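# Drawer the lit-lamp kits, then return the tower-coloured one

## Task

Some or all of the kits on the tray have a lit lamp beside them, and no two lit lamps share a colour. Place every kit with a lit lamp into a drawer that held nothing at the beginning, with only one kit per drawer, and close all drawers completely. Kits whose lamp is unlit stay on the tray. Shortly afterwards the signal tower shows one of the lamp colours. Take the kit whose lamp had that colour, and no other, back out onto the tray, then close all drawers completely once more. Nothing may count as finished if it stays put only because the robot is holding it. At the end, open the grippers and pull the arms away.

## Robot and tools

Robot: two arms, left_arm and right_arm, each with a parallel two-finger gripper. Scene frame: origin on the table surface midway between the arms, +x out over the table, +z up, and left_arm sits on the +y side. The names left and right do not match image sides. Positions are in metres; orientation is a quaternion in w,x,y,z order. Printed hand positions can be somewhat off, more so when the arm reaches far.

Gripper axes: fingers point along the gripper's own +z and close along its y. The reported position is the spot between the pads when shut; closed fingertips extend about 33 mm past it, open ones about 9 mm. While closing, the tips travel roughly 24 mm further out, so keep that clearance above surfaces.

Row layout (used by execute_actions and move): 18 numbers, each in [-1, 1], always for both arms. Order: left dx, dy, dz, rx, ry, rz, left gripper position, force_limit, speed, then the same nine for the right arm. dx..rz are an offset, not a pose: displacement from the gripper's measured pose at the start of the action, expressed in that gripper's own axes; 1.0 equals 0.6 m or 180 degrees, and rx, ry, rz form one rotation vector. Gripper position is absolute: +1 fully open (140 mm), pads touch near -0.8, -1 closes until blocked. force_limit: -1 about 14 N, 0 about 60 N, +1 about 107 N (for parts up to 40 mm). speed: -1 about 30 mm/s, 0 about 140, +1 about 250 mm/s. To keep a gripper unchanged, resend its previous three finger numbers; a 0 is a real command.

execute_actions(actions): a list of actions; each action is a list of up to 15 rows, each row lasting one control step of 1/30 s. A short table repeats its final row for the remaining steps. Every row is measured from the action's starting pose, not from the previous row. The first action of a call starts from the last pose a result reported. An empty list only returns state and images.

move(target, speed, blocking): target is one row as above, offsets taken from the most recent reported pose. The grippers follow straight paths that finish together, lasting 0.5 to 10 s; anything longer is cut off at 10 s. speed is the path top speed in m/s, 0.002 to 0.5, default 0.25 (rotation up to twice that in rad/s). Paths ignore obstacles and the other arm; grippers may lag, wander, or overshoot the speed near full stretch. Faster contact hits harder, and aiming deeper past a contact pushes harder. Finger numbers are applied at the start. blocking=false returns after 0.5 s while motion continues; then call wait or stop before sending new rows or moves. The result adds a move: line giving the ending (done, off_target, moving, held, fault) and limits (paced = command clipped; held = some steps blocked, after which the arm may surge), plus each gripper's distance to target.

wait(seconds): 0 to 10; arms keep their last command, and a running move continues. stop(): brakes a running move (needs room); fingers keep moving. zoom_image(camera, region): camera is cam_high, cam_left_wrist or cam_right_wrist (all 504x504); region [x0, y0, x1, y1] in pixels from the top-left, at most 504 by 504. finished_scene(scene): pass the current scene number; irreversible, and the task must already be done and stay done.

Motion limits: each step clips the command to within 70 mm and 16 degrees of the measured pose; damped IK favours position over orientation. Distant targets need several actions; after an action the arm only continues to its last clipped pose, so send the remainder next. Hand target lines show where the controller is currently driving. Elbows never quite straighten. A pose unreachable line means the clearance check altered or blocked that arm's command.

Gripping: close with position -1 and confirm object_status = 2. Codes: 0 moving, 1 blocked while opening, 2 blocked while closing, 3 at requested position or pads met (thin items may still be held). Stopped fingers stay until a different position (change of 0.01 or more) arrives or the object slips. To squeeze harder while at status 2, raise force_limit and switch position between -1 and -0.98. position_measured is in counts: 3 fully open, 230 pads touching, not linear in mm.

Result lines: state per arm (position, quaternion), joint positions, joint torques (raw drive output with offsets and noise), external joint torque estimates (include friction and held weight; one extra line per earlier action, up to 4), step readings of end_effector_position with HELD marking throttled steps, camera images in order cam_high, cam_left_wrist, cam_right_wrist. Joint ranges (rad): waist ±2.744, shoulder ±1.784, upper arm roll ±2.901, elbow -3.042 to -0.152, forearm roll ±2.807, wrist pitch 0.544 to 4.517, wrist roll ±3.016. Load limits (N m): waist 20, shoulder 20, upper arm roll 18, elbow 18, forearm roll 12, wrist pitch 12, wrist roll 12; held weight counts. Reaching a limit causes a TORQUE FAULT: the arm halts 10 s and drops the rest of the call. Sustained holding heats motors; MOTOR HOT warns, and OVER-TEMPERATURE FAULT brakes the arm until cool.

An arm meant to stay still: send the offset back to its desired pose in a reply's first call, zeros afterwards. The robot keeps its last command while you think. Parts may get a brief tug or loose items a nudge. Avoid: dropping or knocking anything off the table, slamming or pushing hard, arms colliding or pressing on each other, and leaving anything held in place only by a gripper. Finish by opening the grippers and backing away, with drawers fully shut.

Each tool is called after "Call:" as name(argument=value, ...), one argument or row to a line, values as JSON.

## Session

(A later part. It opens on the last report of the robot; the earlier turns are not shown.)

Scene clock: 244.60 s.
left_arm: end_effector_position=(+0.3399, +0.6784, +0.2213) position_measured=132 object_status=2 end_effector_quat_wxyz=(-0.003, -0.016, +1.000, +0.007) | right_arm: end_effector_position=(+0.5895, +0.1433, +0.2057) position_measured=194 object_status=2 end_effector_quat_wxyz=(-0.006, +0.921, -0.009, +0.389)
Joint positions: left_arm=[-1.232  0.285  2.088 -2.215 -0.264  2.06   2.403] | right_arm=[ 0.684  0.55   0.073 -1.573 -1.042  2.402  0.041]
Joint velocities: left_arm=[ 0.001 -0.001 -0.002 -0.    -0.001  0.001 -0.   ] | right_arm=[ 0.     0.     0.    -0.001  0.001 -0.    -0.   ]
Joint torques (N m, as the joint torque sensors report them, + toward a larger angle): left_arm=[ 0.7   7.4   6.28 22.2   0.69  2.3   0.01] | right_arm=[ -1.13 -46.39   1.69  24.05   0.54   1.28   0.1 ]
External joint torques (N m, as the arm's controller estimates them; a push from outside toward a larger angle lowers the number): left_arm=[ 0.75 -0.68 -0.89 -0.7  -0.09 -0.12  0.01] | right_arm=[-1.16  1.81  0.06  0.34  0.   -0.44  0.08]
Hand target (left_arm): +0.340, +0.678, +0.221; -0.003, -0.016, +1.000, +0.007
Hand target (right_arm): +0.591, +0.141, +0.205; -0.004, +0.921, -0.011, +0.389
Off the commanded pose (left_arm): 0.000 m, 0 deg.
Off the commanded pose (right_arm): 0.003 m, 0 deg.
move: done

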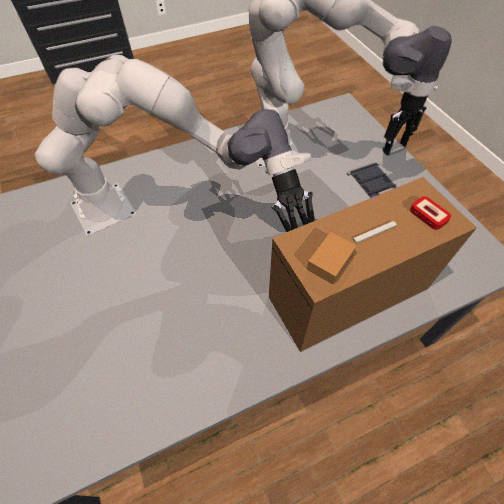

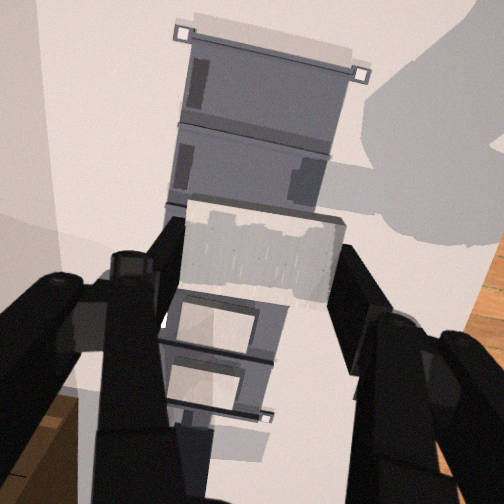

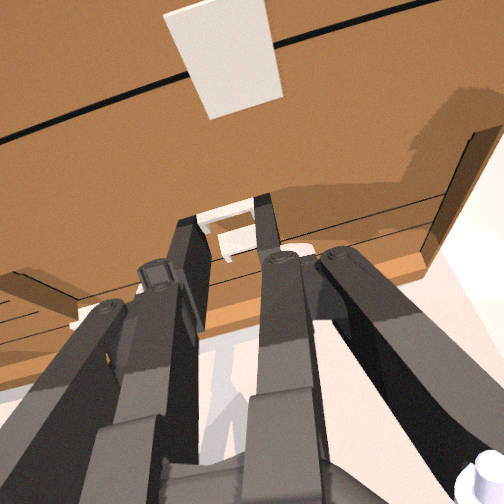

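Call:
move(
  target=[-0.18,-0.14,-0.13,0,0,0,-1,0,0.2,-0.147,0,-0.147,0,0,0,-1,0.3,-0.2],
  speed=0.1,
)

Scene clock: 248.50 s.
left_arm: end_effector_position=(+0.4499, +0.5979, +0.2978) position_measured=132 object_status=2 end_effector_quat_wxyz=(-0.002, -0.013, +1.000, +0.008) | right_arm: end_effector_position=(+0.4728, +0.1381, +0.2077) position_measured=194 object_status=2 end_effector_quat_wxyz=(-0.001, +0.920, -0.009, +0.393)
Joint positions: left_arm=[-1.064  0.23   1.722 -1.89  -0.222  1.853  2.135] | right_arm=[ 0.828  0.35   0.076 -1.852 -1.093  2.325  0.234]
Joint velocities: left_arm=[ 0.017  0.003 -0.016  0.006  0.001 -0.013 -0.02 ] | right_arm=[ 0.    -0.     0.    -0.001 -0.001 -0.     0.007]
Joint torques (N m, as the joint torque sensors report them, + toward a larger angle): left_arm=[ 2.69 -0.9   5.81 25.53  0.74  2.09  0.01] | right_arm=[  3.34 -38.92   4.48  20.39   0.11   1.88   0.57]
External joint torques (N m, as the arm's controller estimates them; a push from outside toward a larger angle lowers the number): left_arm=[ 2.7   1.02 -1.39  1.8  -0.11 -0.34  0.01] | right_arm=[ 3.42  2.9   3.54 -2.47 -0.17  0.57  0.55]
Hand target (left_arm): +0.450, +0.598, +0.299; -0.003, -0.018, +1.000, +0.008
Hand target (right_arm): +0.466, +0.143, +0.204; -0.005, +0.920, -0.009, +0.391
Off the commanded pose (left_arm): 0.002 m, 0 deg.
Off the commanded pose (right_arm): 0.011 m, 1 deg.
move: off_target (right_arm)

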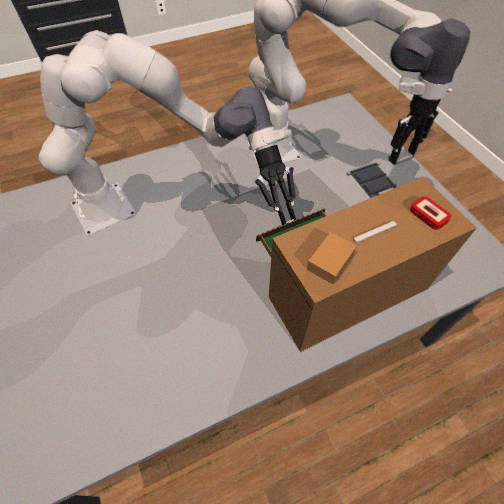

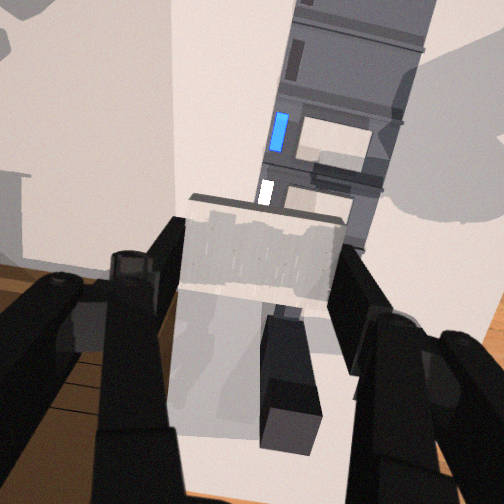

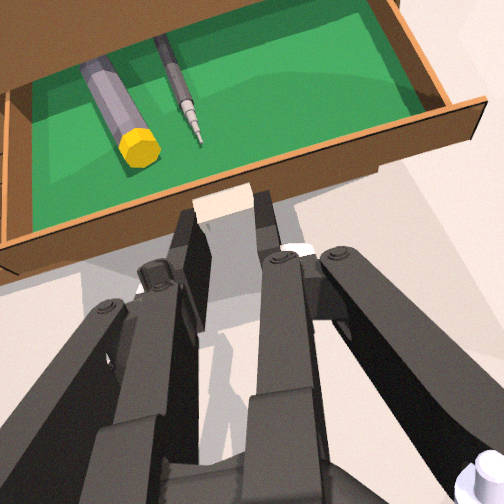

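Call:
move(
  target=[0,0,0,0,0,0,-1,0,0.2,0.143,-0.01,0.149,0,0,0,-1,0.3,-0.2],
  speed=0.09,
)

Call:
move(
  target=[0,0,0,0,0,0,-1,0,0.2,0.008,0,0.008,0,0,0,-0.15,0.3,0.3],
  speed=0.04,
)

Scene clock: 252.63 s.
left_arm: end_effector_position=(+0.4495, +0.5975, +0.2977) position_measured=132 object_status=2 end_effector_quat_wxyz=(-0.002, -0.015, +1.000, +0.007) | right_arm: end_effector_position=(+0.5917, +0.1440, +0.2057) position_measured=194 object_status=2 end_effector_quat_wxyz=(-0.001, +0.921, -0.012, +0.390)
Joint positions: left_arm=[-1.063  0.231  1.72  -1.89  -0.222  1.851  2.13 ] | right_arm=[ 0.689  0.563  0.073 -1.552 -1.04   2.382  0.039]
Joint velocities: left_arm=[-0.002 -0.001 -0.001  0.     0.001  0.    -0.   ] | right_arm=[-0.003  0.001  0.004  0.008  0.009 -0.007 -0.036]
Joint torques (N m, as the joint torque sensors report them, + toward a larger angle): left_arm=[ 0.16 -1.59  7.59 22.74  0.84  2.67  0.22] | right_arm=[ -3.58 -44.95   2.52  28.57   0.53   2.79   0.08]
External joint torques (N m, as the arm's controller estimates them; a push from outside toward a larger angle lowers the number): left_arm=[ 0.27  0.31  0.49 -0.98  0.    0.24  0.22] | right_arm=[-3.84  3.94  0.73  4.68  0.05  1.07  0.07]
Hand target (left_arm): +0.450, +0.598, +0.298; -0.002, -0.013, +1.000, +0.008
Hand target (right_arm): +0.596, +0.144, +0.208; -0.002, +0.920, -0.009, +0.391
Off the commanded pose (left_arm): 0.001 m, 0 deg.
Off the commanded pose (right_arm): 0.006 m, 1 deg.
move: off_target (right_arm)

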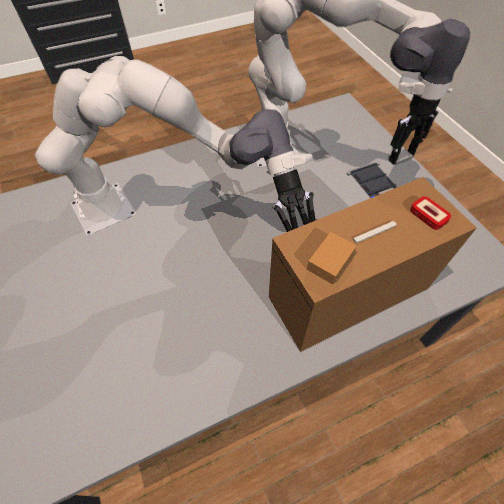

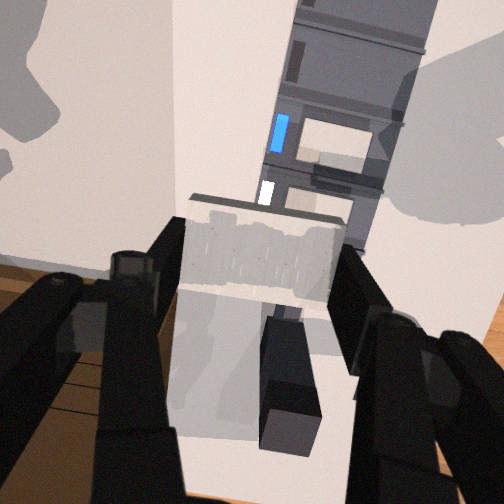

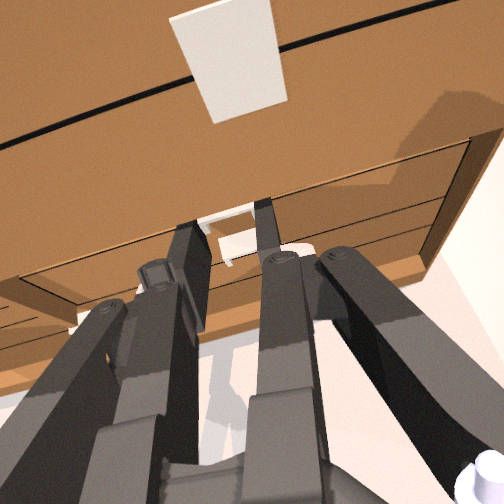

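Scene clock: 253.33 s.
left_arm: end_effector_position=(+0.4495, +0.5975, +0.2977) position_measured=132 object_status=2 end_effector_quat_wxyz=(-0.002, -0.015, +1.000, +0.007) | right_arm: end_effector_position=(+0.5937, +0.1456, +0.2033) position_measured=148 object_status=3 end_effector_quat_wxyz=(-0.001, +0.921, -0.012, +0.389)
Joint positions: left_arm=[-1.063  0.231  1.72  -1.89  -0.222  1.851  2.13 ] | right_arm=[ 0.688  0.574  0.073 -1.539 -1.036  2.381  0.034]
Joint velocities: left_arm=[ 0.001  0.002  0.001  0.001  0.    -0.     0.001] | right_arm=[-0.     0.     0.002  0.001  0.004  0.    -0.008]
Joint torques (N m, as the joint torque sensors report them, + toward a larger angle): left_arm=[ 0.66 -2.26  5.81 23.02  0.78  2.39 -0.05] | right_arm=[ -4.03 -45.59   1.92  28.27   0.62   2.1    0.  ]
External joint torques (N m, as the arm's controller estimates them; a push from outside toward a larger angle lowers the number): left_arm=[ 0.65 -0.33 -1.4  -0.69 -0.06 -0.03 -0.05] | right_arm=[-4.29  3.24  0.1   4.54  0.13  0.38 -0.02]
Hand target (left_arm): +0.449, +0.598, +0.298; -0.002, -0.015, +1.000, +0.007
Hand target (right_arm): +0.598, +0.144, +0.206; -0.001, +0.921, -0.012, +0.390
Off the commanded pose (left_arm): 0.000 m, 0 deg.
Off the commanded pose (right_arm): 0.006 m, 0 deg.
move: off_target (right_arm)

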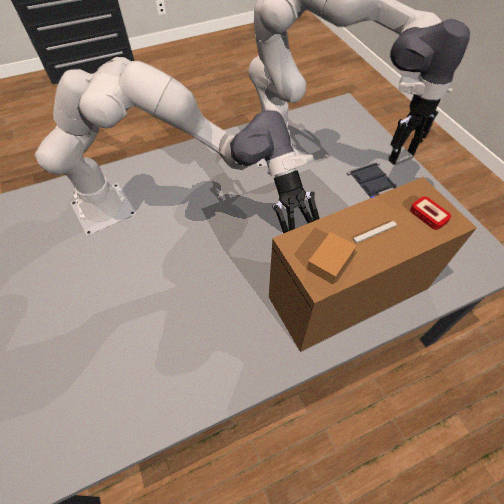

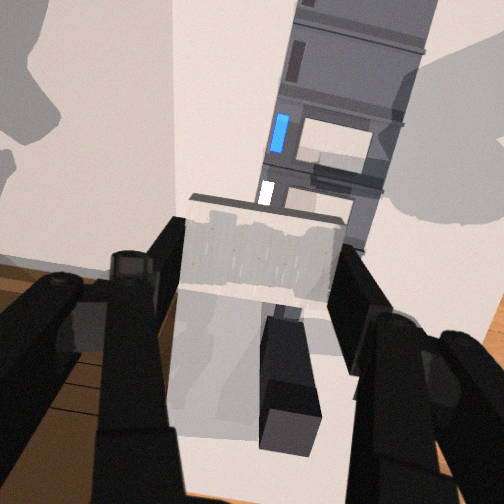

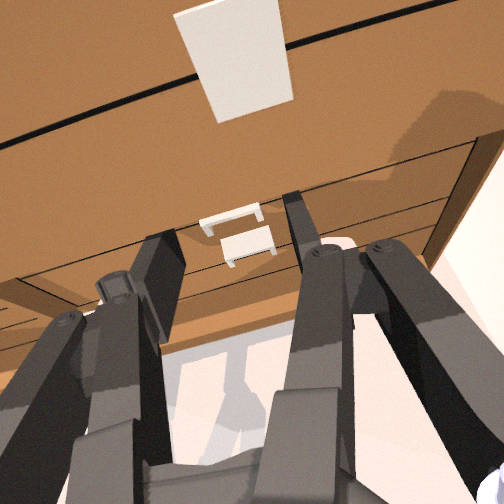

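Call:
move(
  target=[0,0,0,0,0,0,-1,0,0.2,-0.047,0,-0.047,0,0,0,-0.15,0.3,0.3],
  speed=0.15,
)

Call:
move(
  target=[0,0,0,0,0,0,-1,0,0.2,-0.09,-0.187,0.085,0,0,0,-0.15,0.3,0.3],
  speed=0.15,
)

Scene clock: 256.83 s.
left_arm: end_effector_position=(+0.4495, +0.5975, +0.2977) position_measured=132 object_status=2 end_effector_quat_wxyz=(-0.002, -0.015, +1.000, +0.007) | right_arm: end_effector_position=(+0.5539, +0.1468, +0.2023) position_measured=148 object_status=3 end_effector_quat_wxyz=(+0.001, +0.922, -0.007, +0.388)
Joint positions: left_arm=[-1.063  0.231  1.72  -1.89  -0.222  1.851  2.13 ] | right_arm=[ 0.736  0.504  0.069 -1.643 -1.054  2.37   0.093]
Joint velocities: left_arm=[-0.     0.002 -0.001 -0.    -0.001  0.001 -0.   ] | right_arm=[ 0.    -0.002 -0.002 -0.003 -0.002  0.     0.02 ]
Joint torques (N m, as the joint torque sensors report them, + toward a larger angle): left_arm=[ 1.28 -2.2   7.28 22.73  0.61  2.41  0.09] | right_arm=[  0.85 -45.87   1.25  22.56  -0.55   1.25   0.51]
External joint torques (N m, as the arm's controller estimates them; a push from outside toward a larger angle lowers the number): left_arm=[ 1.24 -0.27  0.07 -0.89 -0.24  0.    0.09] | right_arm=[ 0.76  1.2  -0.2  -1.03 -0.99 -0.36  0.49]
Hand target (left_arm): +0.449, +0.598, +0.298; -0.002, -0.015, +1.000, +0.007
Hand target (right_arm): +0.554, +0.146, +0.203; -0.000, +0.921, -0.012, +0.390
Off the commanded pose (left_arm): 0.000 m, 0 deg.
Off the commanded pose (right_arm): 0.001 m, 1 deg.
move: done

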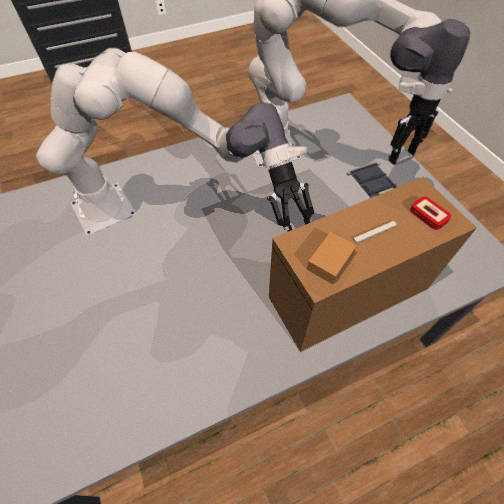

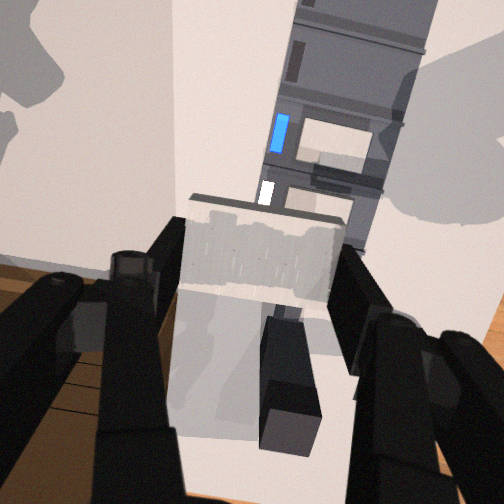

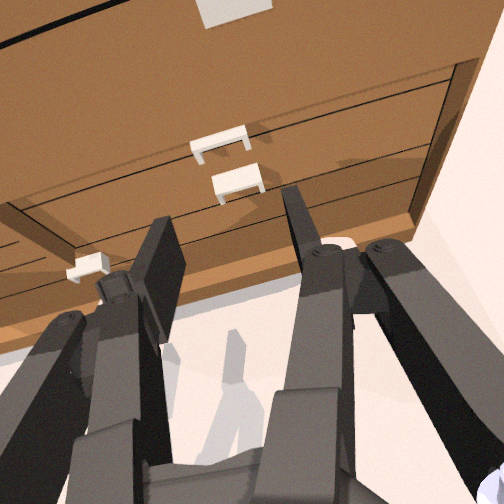

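Scene clock: 258.33 s.
left_arm: end_effector_position=(+0.4495, +0.5975, +0.2977) position_measured=132 object_status=2 end_effector_quat_wxyz=(-0.002, -0.015, +1.000, +0.007) | right_arm: end_effector_position=(+0.5556, +0.2613, +0.1316) position_measured=148 object_status=3 end_effector_quat_wxyz=(-0.002, +0.920, -0.010, +0.391)
Joint positions: left_arm=[-1.063  0.231  1.72  -1.89  -0.222  1.851  2.13 ] | right_arm=[ 0.842  0.947  0.088 -1.085 -1.011  2.226  0.051]
Joint velocities: left_arm=[ 0.004  0.001  0.002  0.001 -0.001  0.     0.001] | right_arm=[-0.002  0.003  0.006  0.003  0.    -0.015 -0.02 ]
Joint torques (N m, as the joint torque sensors report them, + toward a larger angle): left_arm=[ 0.98 -2.73  7.22 22.78  0.73  2.36  0.08] | right_arm=[ -0.91 -52.68   4.67  25.27   0.96   1.37  -0.34]
External joint torques (N m, as the arm's controller estimates them; a push from outside toward a larger angle lowers the number): left_arm=[ 0.79 -0.71 -0.17 -0.9  -0.13 -0.06  0.07] | right_arm=[-0.75  4.15  2.66  1.    0.81 -0.3  -0.36]
Hand target (left_arm): +0.449, +0.598, +0.298; -0.002, -0.015, +1.000, +0.007
Hand target (right_arm): +0.554, +0.261, +0.130; +0.001, +0.921, -0.006, +0.389
Off the commanded pose (left_arm): 0.000 m, 0 deg.
Off the commanded pose (right_arm): 0.004 m, 1 deg.
move: off_target (right_arm)

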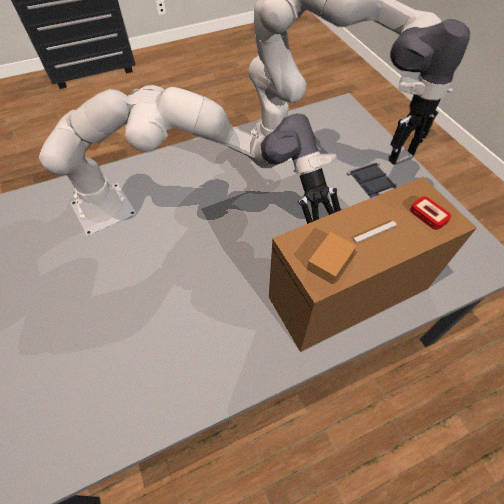

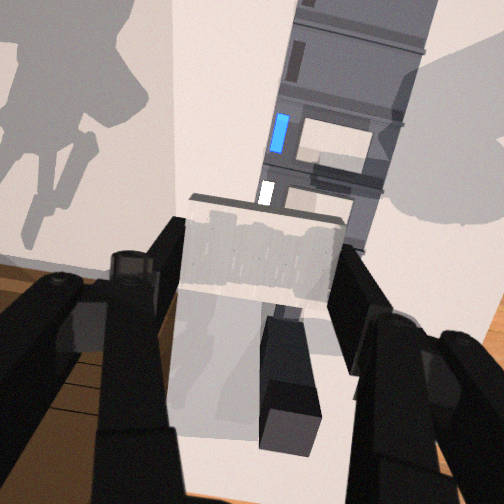

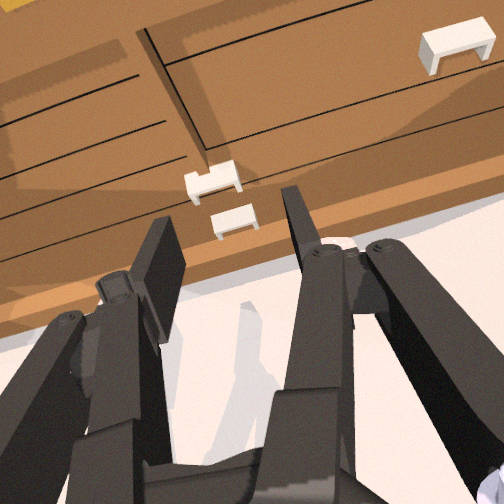

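Call:
move(
  target=[0,0,0,0,0,0,-1,0,0.2,0.012,-0.012,0.055,0,0,0,-0.15,0.3,0.3],
  speed=0.05,
)

Scene clock: 262.30 s.
left_arm: end_effector_position=(+0.4495, +0.5975, +0.2977) position_measured=132 object_status=2 end_effector_quat_wxyz=(-0.002, -0.015, +1.000, +0.007) | right_arm: end_effector_position=(+0.5843, +0.2697, +0.1141) position_measured=148 object_status=3 end_effector_quat_wxyz=(-0.006, +0.920, -0.016, +0.393)
Joint positions: left_arm=[-1.063  0.231  1.72  -1.89  -0.222  1.851  2.13 ] | right_arm=[ 0.823  1.091  0.097 -0.884 -0.994  2.212 -0.007]
Joint velocities: left_arm=[-0.001 -0.001  0.002  0.     0.    -0.    -0.   ] | right_arm=[ 0.001  0.009  0.014  0.029  0.001 -0.016 -0.043]
Joint torques (N m, as the joint torque sensors report them, + toward a larger angle): left_arm=[ 0.73 -2.21  5.74 23.84  0.75  2.36  0.18] | right_arm=[ -1.48 -55.43   5.47  26.59   1.03   1.46  -0.35]
External joint torques (N m, as the arm's controller estimates them; a push from outside toward a larger angle lowers the number): left_arm=[ 0.68 -0.22 -1.52  0.13 -0.1  -0.07  0.18] | right_arm=[-1.71  3.34  3.22  2.15  0.87 -0.34 -0.37]
Hand target (left_arm): +0.449, +0.598, +0.298; -0.002, -0.015, +1.000, +0.007
Hand target (right_arm): +0.584, +0.269, +0.114; -0.003, +0.920, -0.010, +0.391
Off the commanded pose (left_arm): 0.000 m, 0 deg.
Off the commanded pose (right_arm): 0.002 m, 1 deg.
move: done

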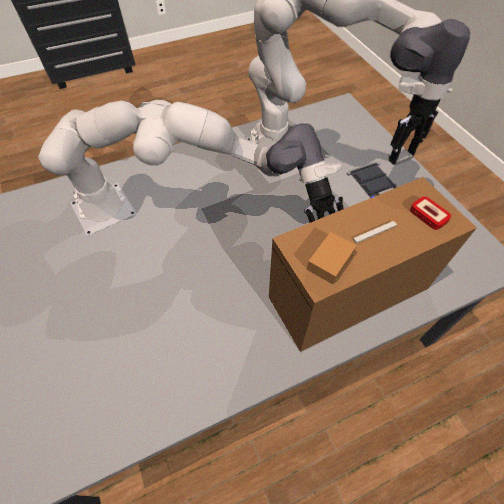

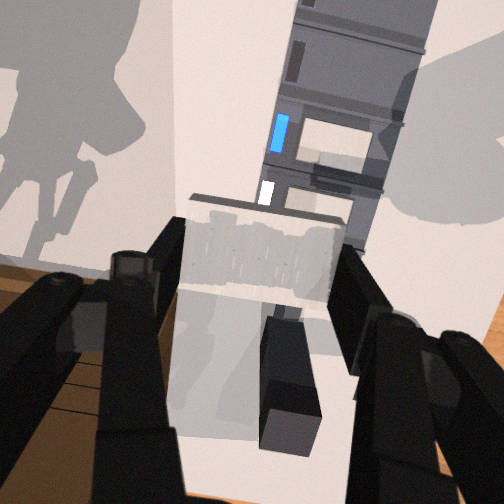

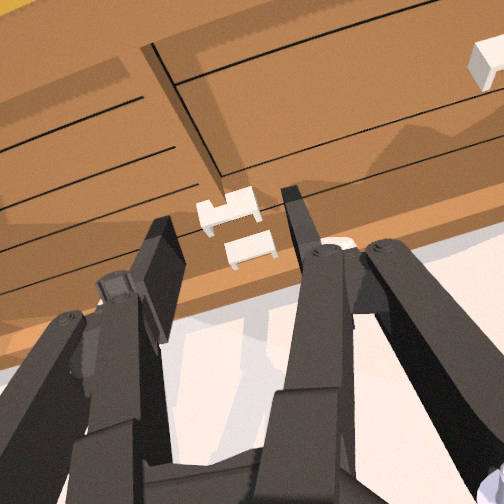

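Call:
execute_actions(
  actions=[
    [[0,0,0,0,0,0,-1,0,0.2,0.005,0,0.005,0,0,0,-0.15,0.3,0.3]],
    [[0,0,0,0,0,0,-1,0,0.2,0,0,0,0,0,0,-1,0.3,-0.2]],
  ],
)

Call:
move(
  target=[0,0,0,0,0,0,-1,0,0.2,-0.14,0.008,-0.14,0,0,0,-1,0.3,-0.2],
  speed=0.1,
)

Scene clock: 268.23 s.
left_arm: end_effector_position=(+0.4495, +0.5975, +0.2977) position_measured=132 object_status=2 end_effector_quat_wxyz=(-0.002, -0.015, +1.000, +0.007) | right_arm: end_effector_position=(+0.5876, +0.2695, +0.1148) position_measured=195 object_status=2 end_effector_quat_wxyz=(-0.004, +0.919, -0.015, +0.394)
Joint positions: left_arm=[-1.063  0.231  1.72  -1.89  -0.222  1.851  2.13 ] | right_arm=[ 0.822  1.104  0.098 -0.862 -0.993  2.205 -0.02 ]
Joint velocities: left_arm=[ 0.     0.001  0.    -0.     0.     0.001 -0.   ] | right_arm=[-0.001 -0.001  0.001  0.     0.001  0.     0.   ]
Joint torques (N m, as the joint torque sensors report them, + toward a larger angle): left_arm=[ 0.35 -2.28  6.52 24.08  0.69  2.4   0.12] | right_arm=[ -1.16 -56.47   3.38  25.21  -0.03   2.38   0.1 ]
External joint torques (N m, as the arm's controller estimates them; a push from outside toward a larger angle lowers the number): left_arm=[ 0.31 -0.31 -0.71  0.43 -0.16 -0.02  0.12] | right_arm=[-1.02  2.45  1.27  0.63 -0.16  0.58  0.08]
External joint torques at the end of the 1st action: left_arm=[ 0.74  0.36 -1.24 -0.25 -0.17  0.    0.02] | right_arm=[-1.96  3.34  2.13  2.49  0.66 -0.22  0.07]
Hand target (left_arm): +0.449, +0.598, +0.298; -0.002, -0.015, +1.000, +0.007
Hand target (right_arm): +0.588, +0.270, +0.115; -0.006, +0.919, -0.014, +0.394
Off the commanded pose (left_arm): 0.000 m, 0 deg.
Off the commanded pose (right_arm): 0.001 m, 0 deg.
Step readings (end_effector_position; steps 1 to 15: 1st action; 16 to 30: 2nd action):
0: left_arm (+0.4495, +0.5975, +0.2977) | right_arm (+0.5844, +0.2698, +0.1151)
1: left_arm (+0.4495, +0.5975, +0.2977) | right_arm (+0.5850, +0.2703, +0.1155)
2: left_arm (+0.4495, +0.5975, +0.2977) | right_arm (+0.5857, +0.2706, +0.1156)
4: left_arm (+0.4495, +0.5975, +0.2977) | right_arm (+0.5868, +0.2705, +0.1154)
8: left_arm (+0.4495, +0.5975, +0.2977) | right_arm (+0.5878, +0.2702, +0.1146)
15: left_arm (+0.4495, +0.5975, +0.2977) | right_arm (+0.5879, +0.2703, +0.1146)
16: left_arm (+0.4495, +0.5975, +0.2977) | right_arm (+0.5878, +0.2705, +0.1147)
17: left_arm (+0.4495, +0.5975, +0.2977) | right_arm (+0.5875, +0.2708, +0.1147)
19: left_arm (+0.4495, +0.5975, +0.2977) | right_arm (+0.5873, +0.2710, +0.1147)
23: left_arm (+0.4495, +0.5975, +0.2977) | right_arm (+0.5876, +0.2695, +0.1148)
30: end_effector_position above

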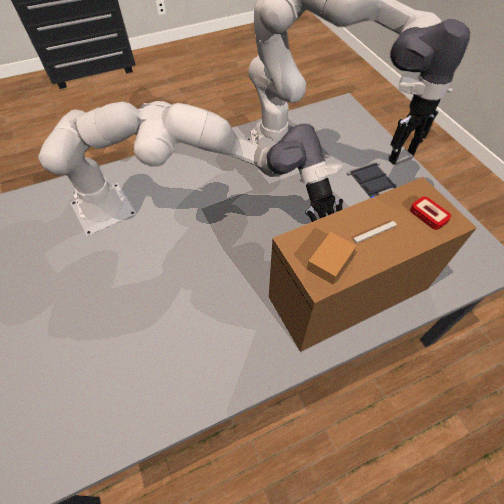

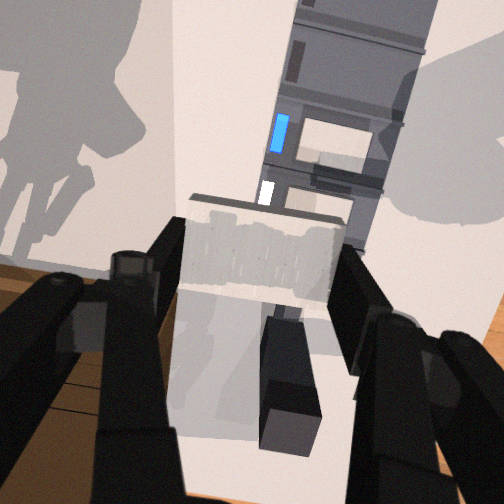

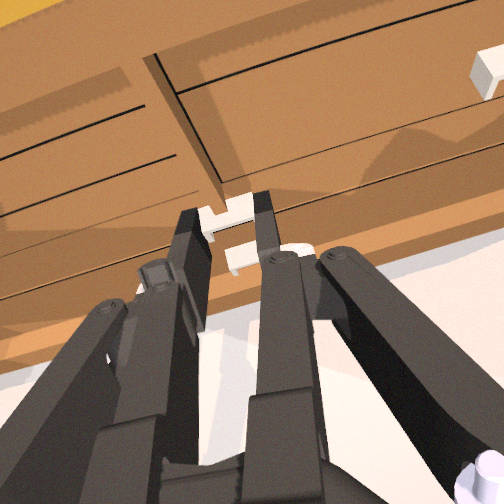

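Scene clock: 269.87 s.
left_arm: end_effector_position=(+0.4495, +0.5975, +0.2977) position_measured=132 object_status=2 end_effector_quat_wxyz=(-0.002, -0.015, +1.000, +0.007) | right_arm: end_effector_position=(+0.4759, +0.2633, +0.1169) position_measured=195 object_status=2 end_effector_quat_wxyz=(-0.000, +0.917, -0.012, +0.398)
Joint positions: left_arm=[-1.063  0.231  1.72  -1.89  -0.222  1.851  2.13 ] | right_arm=[ 0.948  0.829  0.065 -1.311 -1.065  2.214  0.235]
Joint velocities: left_arm=[ 0.    -0.     0.001  0.    -0.     0.    -0.   ] | right_arm=[ 0.001 -0.001 -0.001 -0.005 -0.007  0.002  0.031]
Joint torques (N m, as the joint torque sensors report them, + toward a larger angle): left_arm=[ 0.04 -2.87  6.14 23.06  0.7   2.4   0.06] | right_arm=[  3.03 -50.94   3.17  20.44   0.04   1.56   0.52]
External joint torques (N m, as the arm's controller estimates them; a push from outside toward a larger angle lowers the number): left_arm=[ 0.   -0.89 -1.1  -0.64 -0.14 -0.03  0.06] | right_arm=[ 3.01  2.89  1.62 -2.84 -0.02  0.26  0.49]
Hand target (left_arm): +0.449, +0.598, +0.298; -0.002, -0.015, +1.000, +0.007
Hand target (right_arm): +0.470, +0.265, +0.112; -0.003, +0.918, -0.015, +0.396
Off the commanded pose (left_arm): 0.000 m, 0 deg.
Off the commanded pose (right_arm): 0.010 m, 1 deg.
move: off_target (right_arm)

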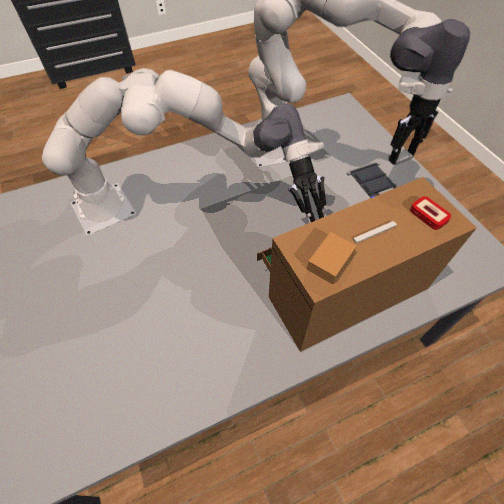

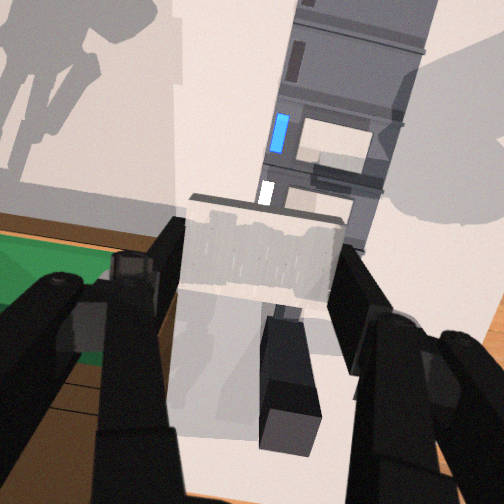

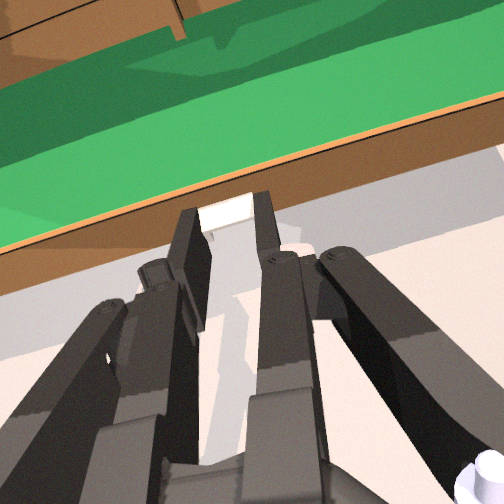

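Call:
move(
  target=[0,0,0,0,0,0,-1,0,0.2,0,0,0,0,0,0,-0.15,0.3,0.3],
)

Call:
move(
  target=[0,0,0,0,0,0,-1,0,0.2,0,0,-0.1,0,0,0,-0.15,0.3,0.3],
  speed=0.2,
)

Call:
move(
  target=[-0.1,-0.3,0,0,0,0,-1,0,0.2,0.03,0.55,-0.03,0,0,0,-0.15,0.3,0.3],
  speed=0.25,
)

Scene clock: 273.37 s.
left_arm: end_effector_position=(+0.4495, +0.5975, +0.2977) position_measured=132 object_status=2 end_effector_quat_wxyz=(-0.002, -0.015, +1.000, +0.007) | right_arm: end_effector_position=(+0.4760, +0.2632, +0.1168) position_measured=148 object_status=3 end_effector_quat_wxyz=(-0.001, +0.917, -0.014, +0.399)
Joint positions: left_arm=[-1.063  0.231  1.72  -1.89  -0.222  1.851  2.13 ] | right_arm=[ 0.949  0.829  0.065 -1.312 -1.066  2.214  0.242]
Joint velocities: left_arm=[-0.     0.    -0.001  0.     0.001  0.     0.001] | right_arm=[ 0.     0.001 -0.     0.002  0.001  0.001  0.002]
Joint torques (N m, as the joint torque sensors report them, + toward a larger angle): left_arm=[ 0.47 -1.96  6.62 23.36  0.81  2.39  0.13] | right_arm=[ -0.68 -51.93   3.01  24.25   0.08   1.16  -0.22]
External joint torques (N m, as the arm's controller estimates them; a push from outside toward a larger angle lowers the number): left_arm=[ 0.6  -0.1  -0.45 -0.33 -0.03 -0.02  0.13] | right_arm=[-0.75  1.92  1.44  0.95  0.02 -0.15 -0.24]
Hand target (left_arm): +0.449, +0.598, +0.298; -0.002, -0.015, +1.000, +0.007
Hand target (right_arm): +0.476, +0.263, +0.117; -0.000, +0.917, -0.012, +0.398
Off the commanded pose (left_arm): 0.000 m, 0 deg.
Off the commanded pose (right_arm): 0.000 m, 0 deg.
move: done

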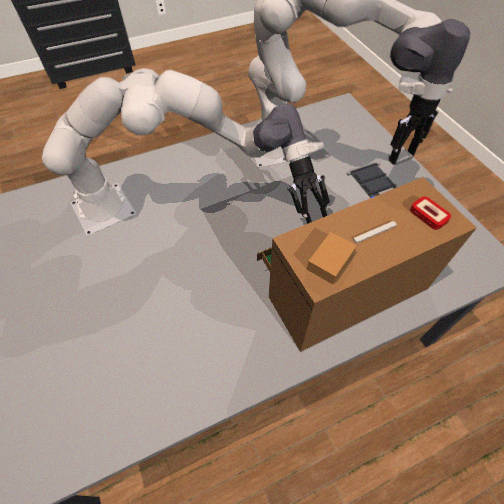

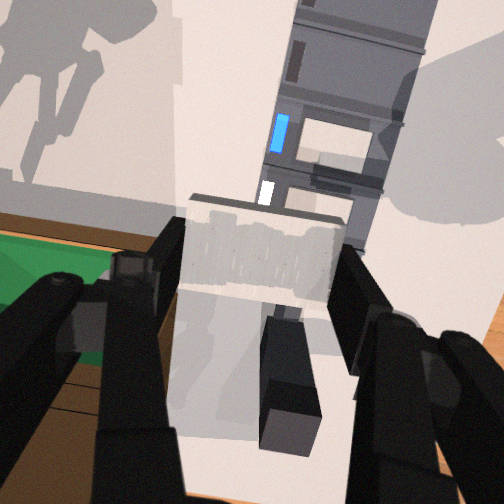

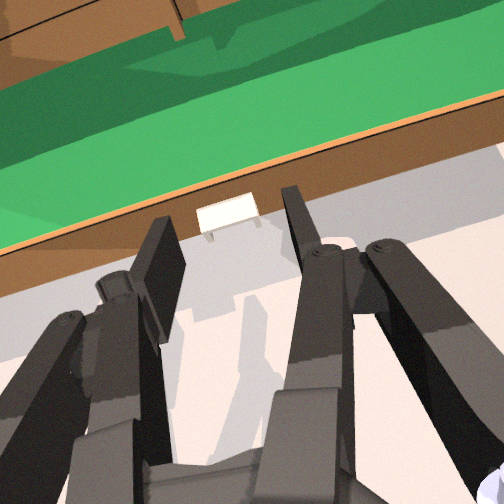

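Scene clock: 274.33 s.
left_arm: end_effector_position=(+0.4495, +0.5975, +0.2977) position_measured=132 object_status=2 end_effector_quat_wxyz=(-0.002, -0.015, +1.000, +0.007) | right_arm: end_effector_position=(+0.4323, +0.2649, +0.1593) position_measured=148 object_status=3 end_effector_quat_wxyz=(-0.002, +0.916, -0.009, +0.401)
Joint positions: left_arm=[-1.063  0.231  1.72  -1.89  -0.222  1.851  2.13 ] | right_arm=[ 0.994  0.712  0.084 -1.405 -1.051  2.155  0.248]
Joint velocities: left_arm=[-0.    -0.001  0.001 -0.001 -0.     0.001  0.001] | right_arm=[ 0.     0.002  0.    -0.002 -0.001 -0.007  0.003]
Joint torques (N m, as the joint torque sensors report them, + toward a larger angle): left_arm=[ 0.86 -1.99  6.02 23.33  0.65  2.3   0.03] | right_arm=[ -0.69 -49.79   2.53  22.35   0.75   0.94   0.42]
External joint torques (N m, as the arm's controller estimates them; a push from outside toward a larger angle lowers the number): left_arm=[ 0.8   0.01 -1.21 -0.28 -0.2  -0.11  0.03] | right_arm=[-0.74  1.86  0.81 -1.03  0.82 -0.33  0.4 ]
Hand target (left_arm): +0.449, +0.598, +0.298; -0.002, -0.015, +1.000, +0.007
Hand target (right_arm): +0.432, +0.263, +0.158; -0.001, +0.917, -0.014, +0.399
Off the commanded pose (left_arm): 0.000 m, 0 deg.
Off the commanded pose (right_arm): 0.002 m, 1 deg.
move: done

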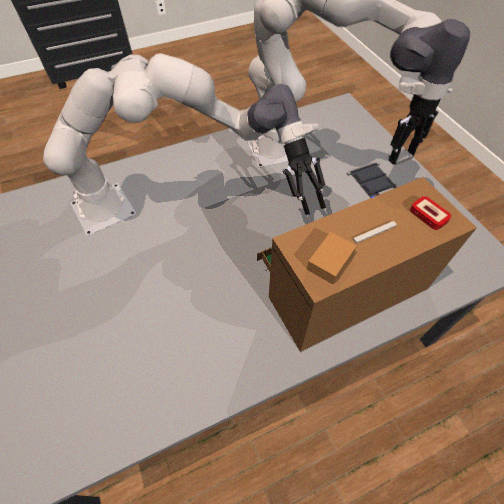

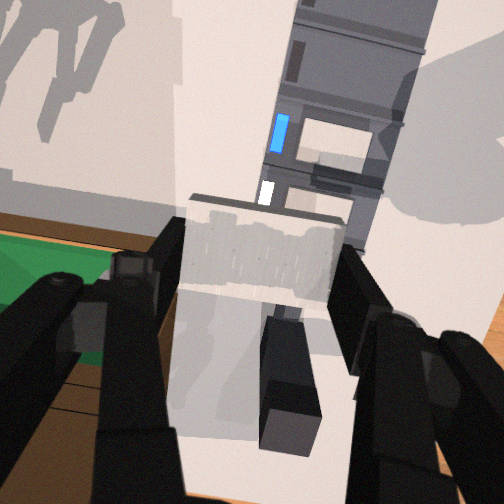

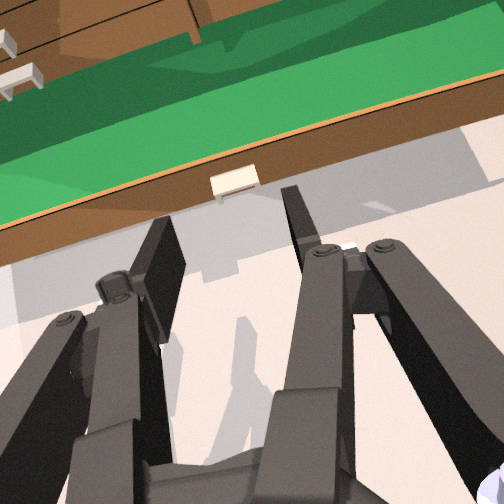

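Scene clock: 276.27 s.
left_arm: end_effector_position=(+0.5142, +0.4191, +0.2957) position_measured=132 object_status=2 end_effector_quat_wxyz=(-0.002, -0.008, +1.000, +0.009) | right_arm: end_effector_position=(+0.4261, -0.0648, +0.1758) position_measured=148 object_status=3 end_effector_quat_wxyz=(-0.001, +0.917, -0.005, +0.399)
Joint positions: left_arm=[-1.168  0.415  1.584 -1.812 -0.406  1.789  1.93 ] | right_arm=[ 0.787 -0.108 -0.081 -2.528 -1.412  2.539  0.479]
Joint velocities: left_arm=[ 0.001  0.    -0.001  0.001 -0.003 -0.008 -0.023] | right_arm=[-0.    -0.002 -0.    -0.002 -0.008  0.012  0.024]
Joint torques (N m, as the joint torque sensors report them, + toward a larger angle): left_arm=[  2.15 -11.    12.22  22.97  -0.31   2.02   0.01] | right_arm=[ -1.86 -24.56   0.14  19.42  -0.4    0.94   0.48]
External joint torques (N m, as the arm's controller estimates them; a push from outside toward a larger angle lowers the number): left_arm=[ 2.19  1.58 -0.57  0.82 -1.17 -0.39  0.01] | right_arm=[-1.79 -0.44  0.08 -0.66 -0.94  0.08  0.46]
Hand target (left_arm): +0.515, +0.418, +0.297; -0.002, -0.014, +1.000, +0.008
Hand target (right_arm): +0.427, -0.066, +0.176; -0.004, +0.917, -0.010, +0.399
Off the commanded pose (left_arm): 0.001 m, 1 deg.
Off the commanded pose (right_arm): 0.006 m, 1 deg.
move: off_target (right_arm)

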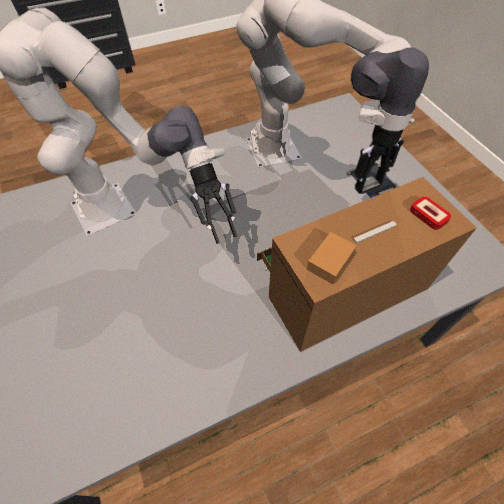

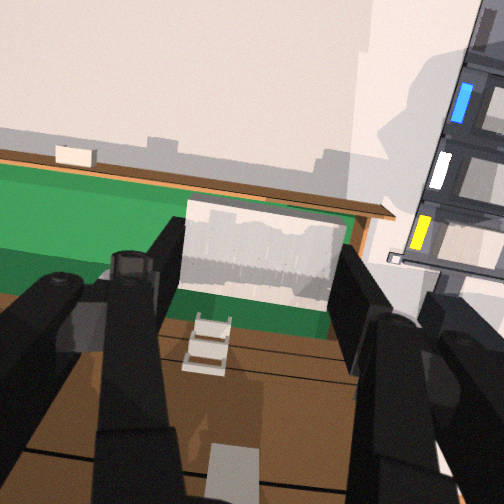

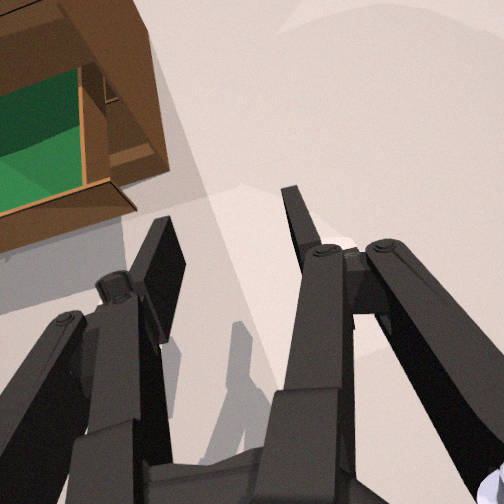

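Call:
move(
  target=[-0.066,-0.233,0.16,0,0,0,-1,0,0.2,0.03,0.17,0,0,0,0,-0.15,0.3,0.3],
  speed=0.15,
)

Call:
move(
  target=[0,0,0.11,0,0,0,-1,0,0.2,0,0,0,0,0,0,-0.15,0.3,0.3],
  speed=0.08,
)

Scene clock: 279.87 s.
left_arm: end_effector_position=(+0.5532, +0.2784, +0.1954) position_measured=132 object_status=2 end_effector_quat_wxyz=(-0.007, -0.001, +1.000, +0.009) | right_arm: end_effector_position=(+0.4369, -0.1640, +0.1869) position_measured=148 object_status=3 end_effector_quat_wxyz=(-0.004, +0.918, -0.011, +0.397)
Joint positions: left_arm=[-1.093  0.618  1.297 -1.787 -0.61   1.896  1.81 ] | right_arm=[ 0.678 -0.318 -0.208 -2.716 -1.563  2.649  0.429]
Joint velocities: left_arm=[-0.001  0.002 -0.001  0.001 -0.008  0.001 -0.017] | right_arm=[-0.001 -0.    -0.001 -0.    -0.001  0.008 -0.017]
Joint torques (N m, as the joint torque sensors report them, + toward a larger angle): left_arm=[  2.78 -23.94  18.64  21.15  -0.39   2.9   -0.11] | right_arm=[ -1.75 -16.95   0.82  19.25  -0.27   1.21  -0.23]
External joint torques (N m, as the arm's controller estimates them; a push from outside toward a larger angle lowers the number): left_arm=[ 2.83  2.59  0.73  1.32 -1.2   0.52 -0.11] | right_arm=[-1.74 -0.3  -0.27 -0.9  -1.04  0.22 -0.25]
Hand target (left_arm): +0.556, +0.279, +0.197; -0.003, -0.007, +1.000, +0.008
Hand target (right_arm): +0.437, -0.165, +0.186; -0.002, +0.918, -0.006, +0.397
Off the commanded pose (left_arm): 0.004 m, 1 deg.
Off the commanded pose (right_arm): 0.003 m, 1 deg.
move: off_target (left_arm)

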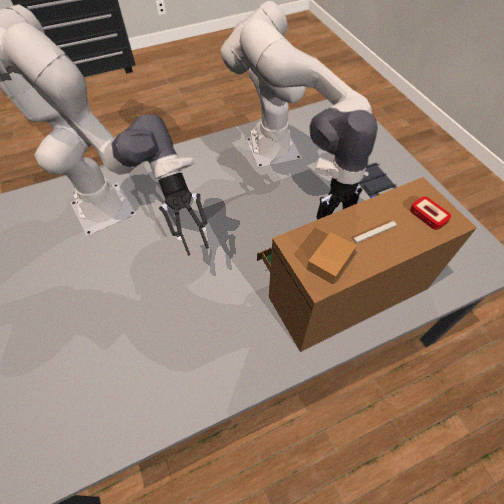

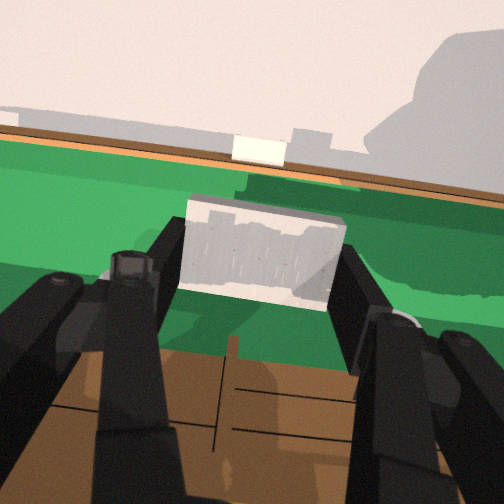

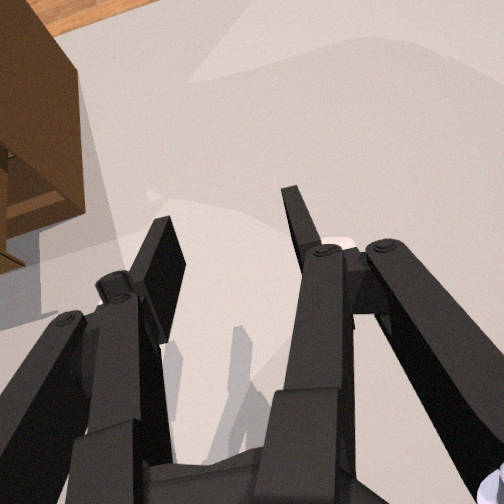

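Scene clock: 281.17 s.
left_arm: end_effector_position=(+0.5526, +0.2777, +0.1304) position_measured=132 object_status=2 end_effector_quat_wxyz=(-0.008, -0.001, +1.000, +0.008) | right_arm: end_effector_position=(+0.4369, -0.1640, +0.1869) position_measured=148 object_status=3 end_effector_quat_wxyz=(-0.004, +0.918, -0.011, +0.397)
Joint positions: left_arm=[-1.041  0.673  1.198 -1.856 -0.679  2.013  1.846] | right_arm=[ 0.678 -0.318 -0.208 -2.716 -1.563  2.649  0.429]
Joint velocities: left_arm=[ 0.001  0.    -0.004 -0.    -0.001  0.012  0.01 ] | right_arm=[-0.001  0.     0.    -0.    -0.    -0.001  0.   ]
Joint torques (N m, as the joint torque sensors report them, + toward a larger angle): left_arm=[  1.1  -27.58  16.79  17.67  -0.26   2.86   0.25] | right_arm=[ -0.38 -16.     2.28  20.71   0.73   0.91   0.11]
External joint torques (N m, as the arm's controller estimates them; a push from outside toward a larger angle lowers the number): left_arm=[ 1.13  1.46 -1.96 -0.99 -1.04  0.48  0.25] | right_arm=[-0.32  0.67  1.25  0.57 -0.03 -0.07  0.09]
Hand target (left_arm): +0.553, +0.278, +0.129; -0.008, +0.000, +1.000, +0.007
Hand target (right_arm): +0.437, -0.164, +0.187; -0.004, +0.918, -0.011, +0.397
Off the commanded pose (left_arm): 0.002 m, 0 deg.
Off the commanded pose (right_arm): 0.000 m, 0 deg.
move: done

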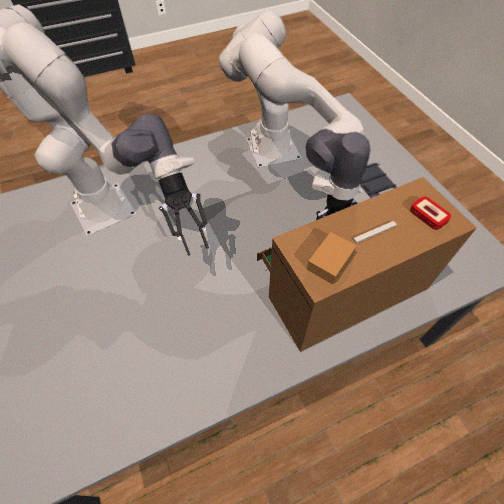

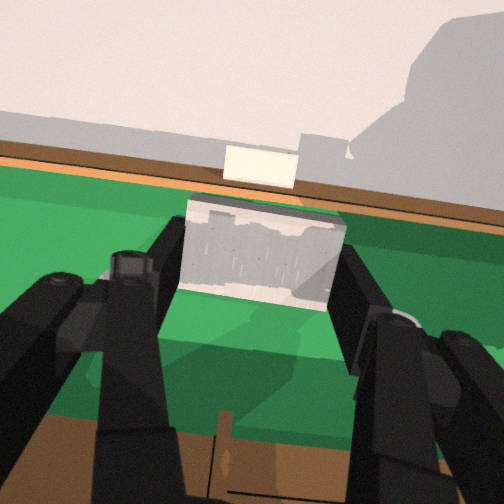

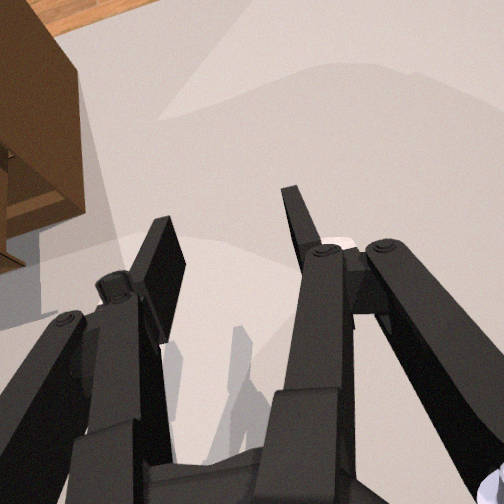

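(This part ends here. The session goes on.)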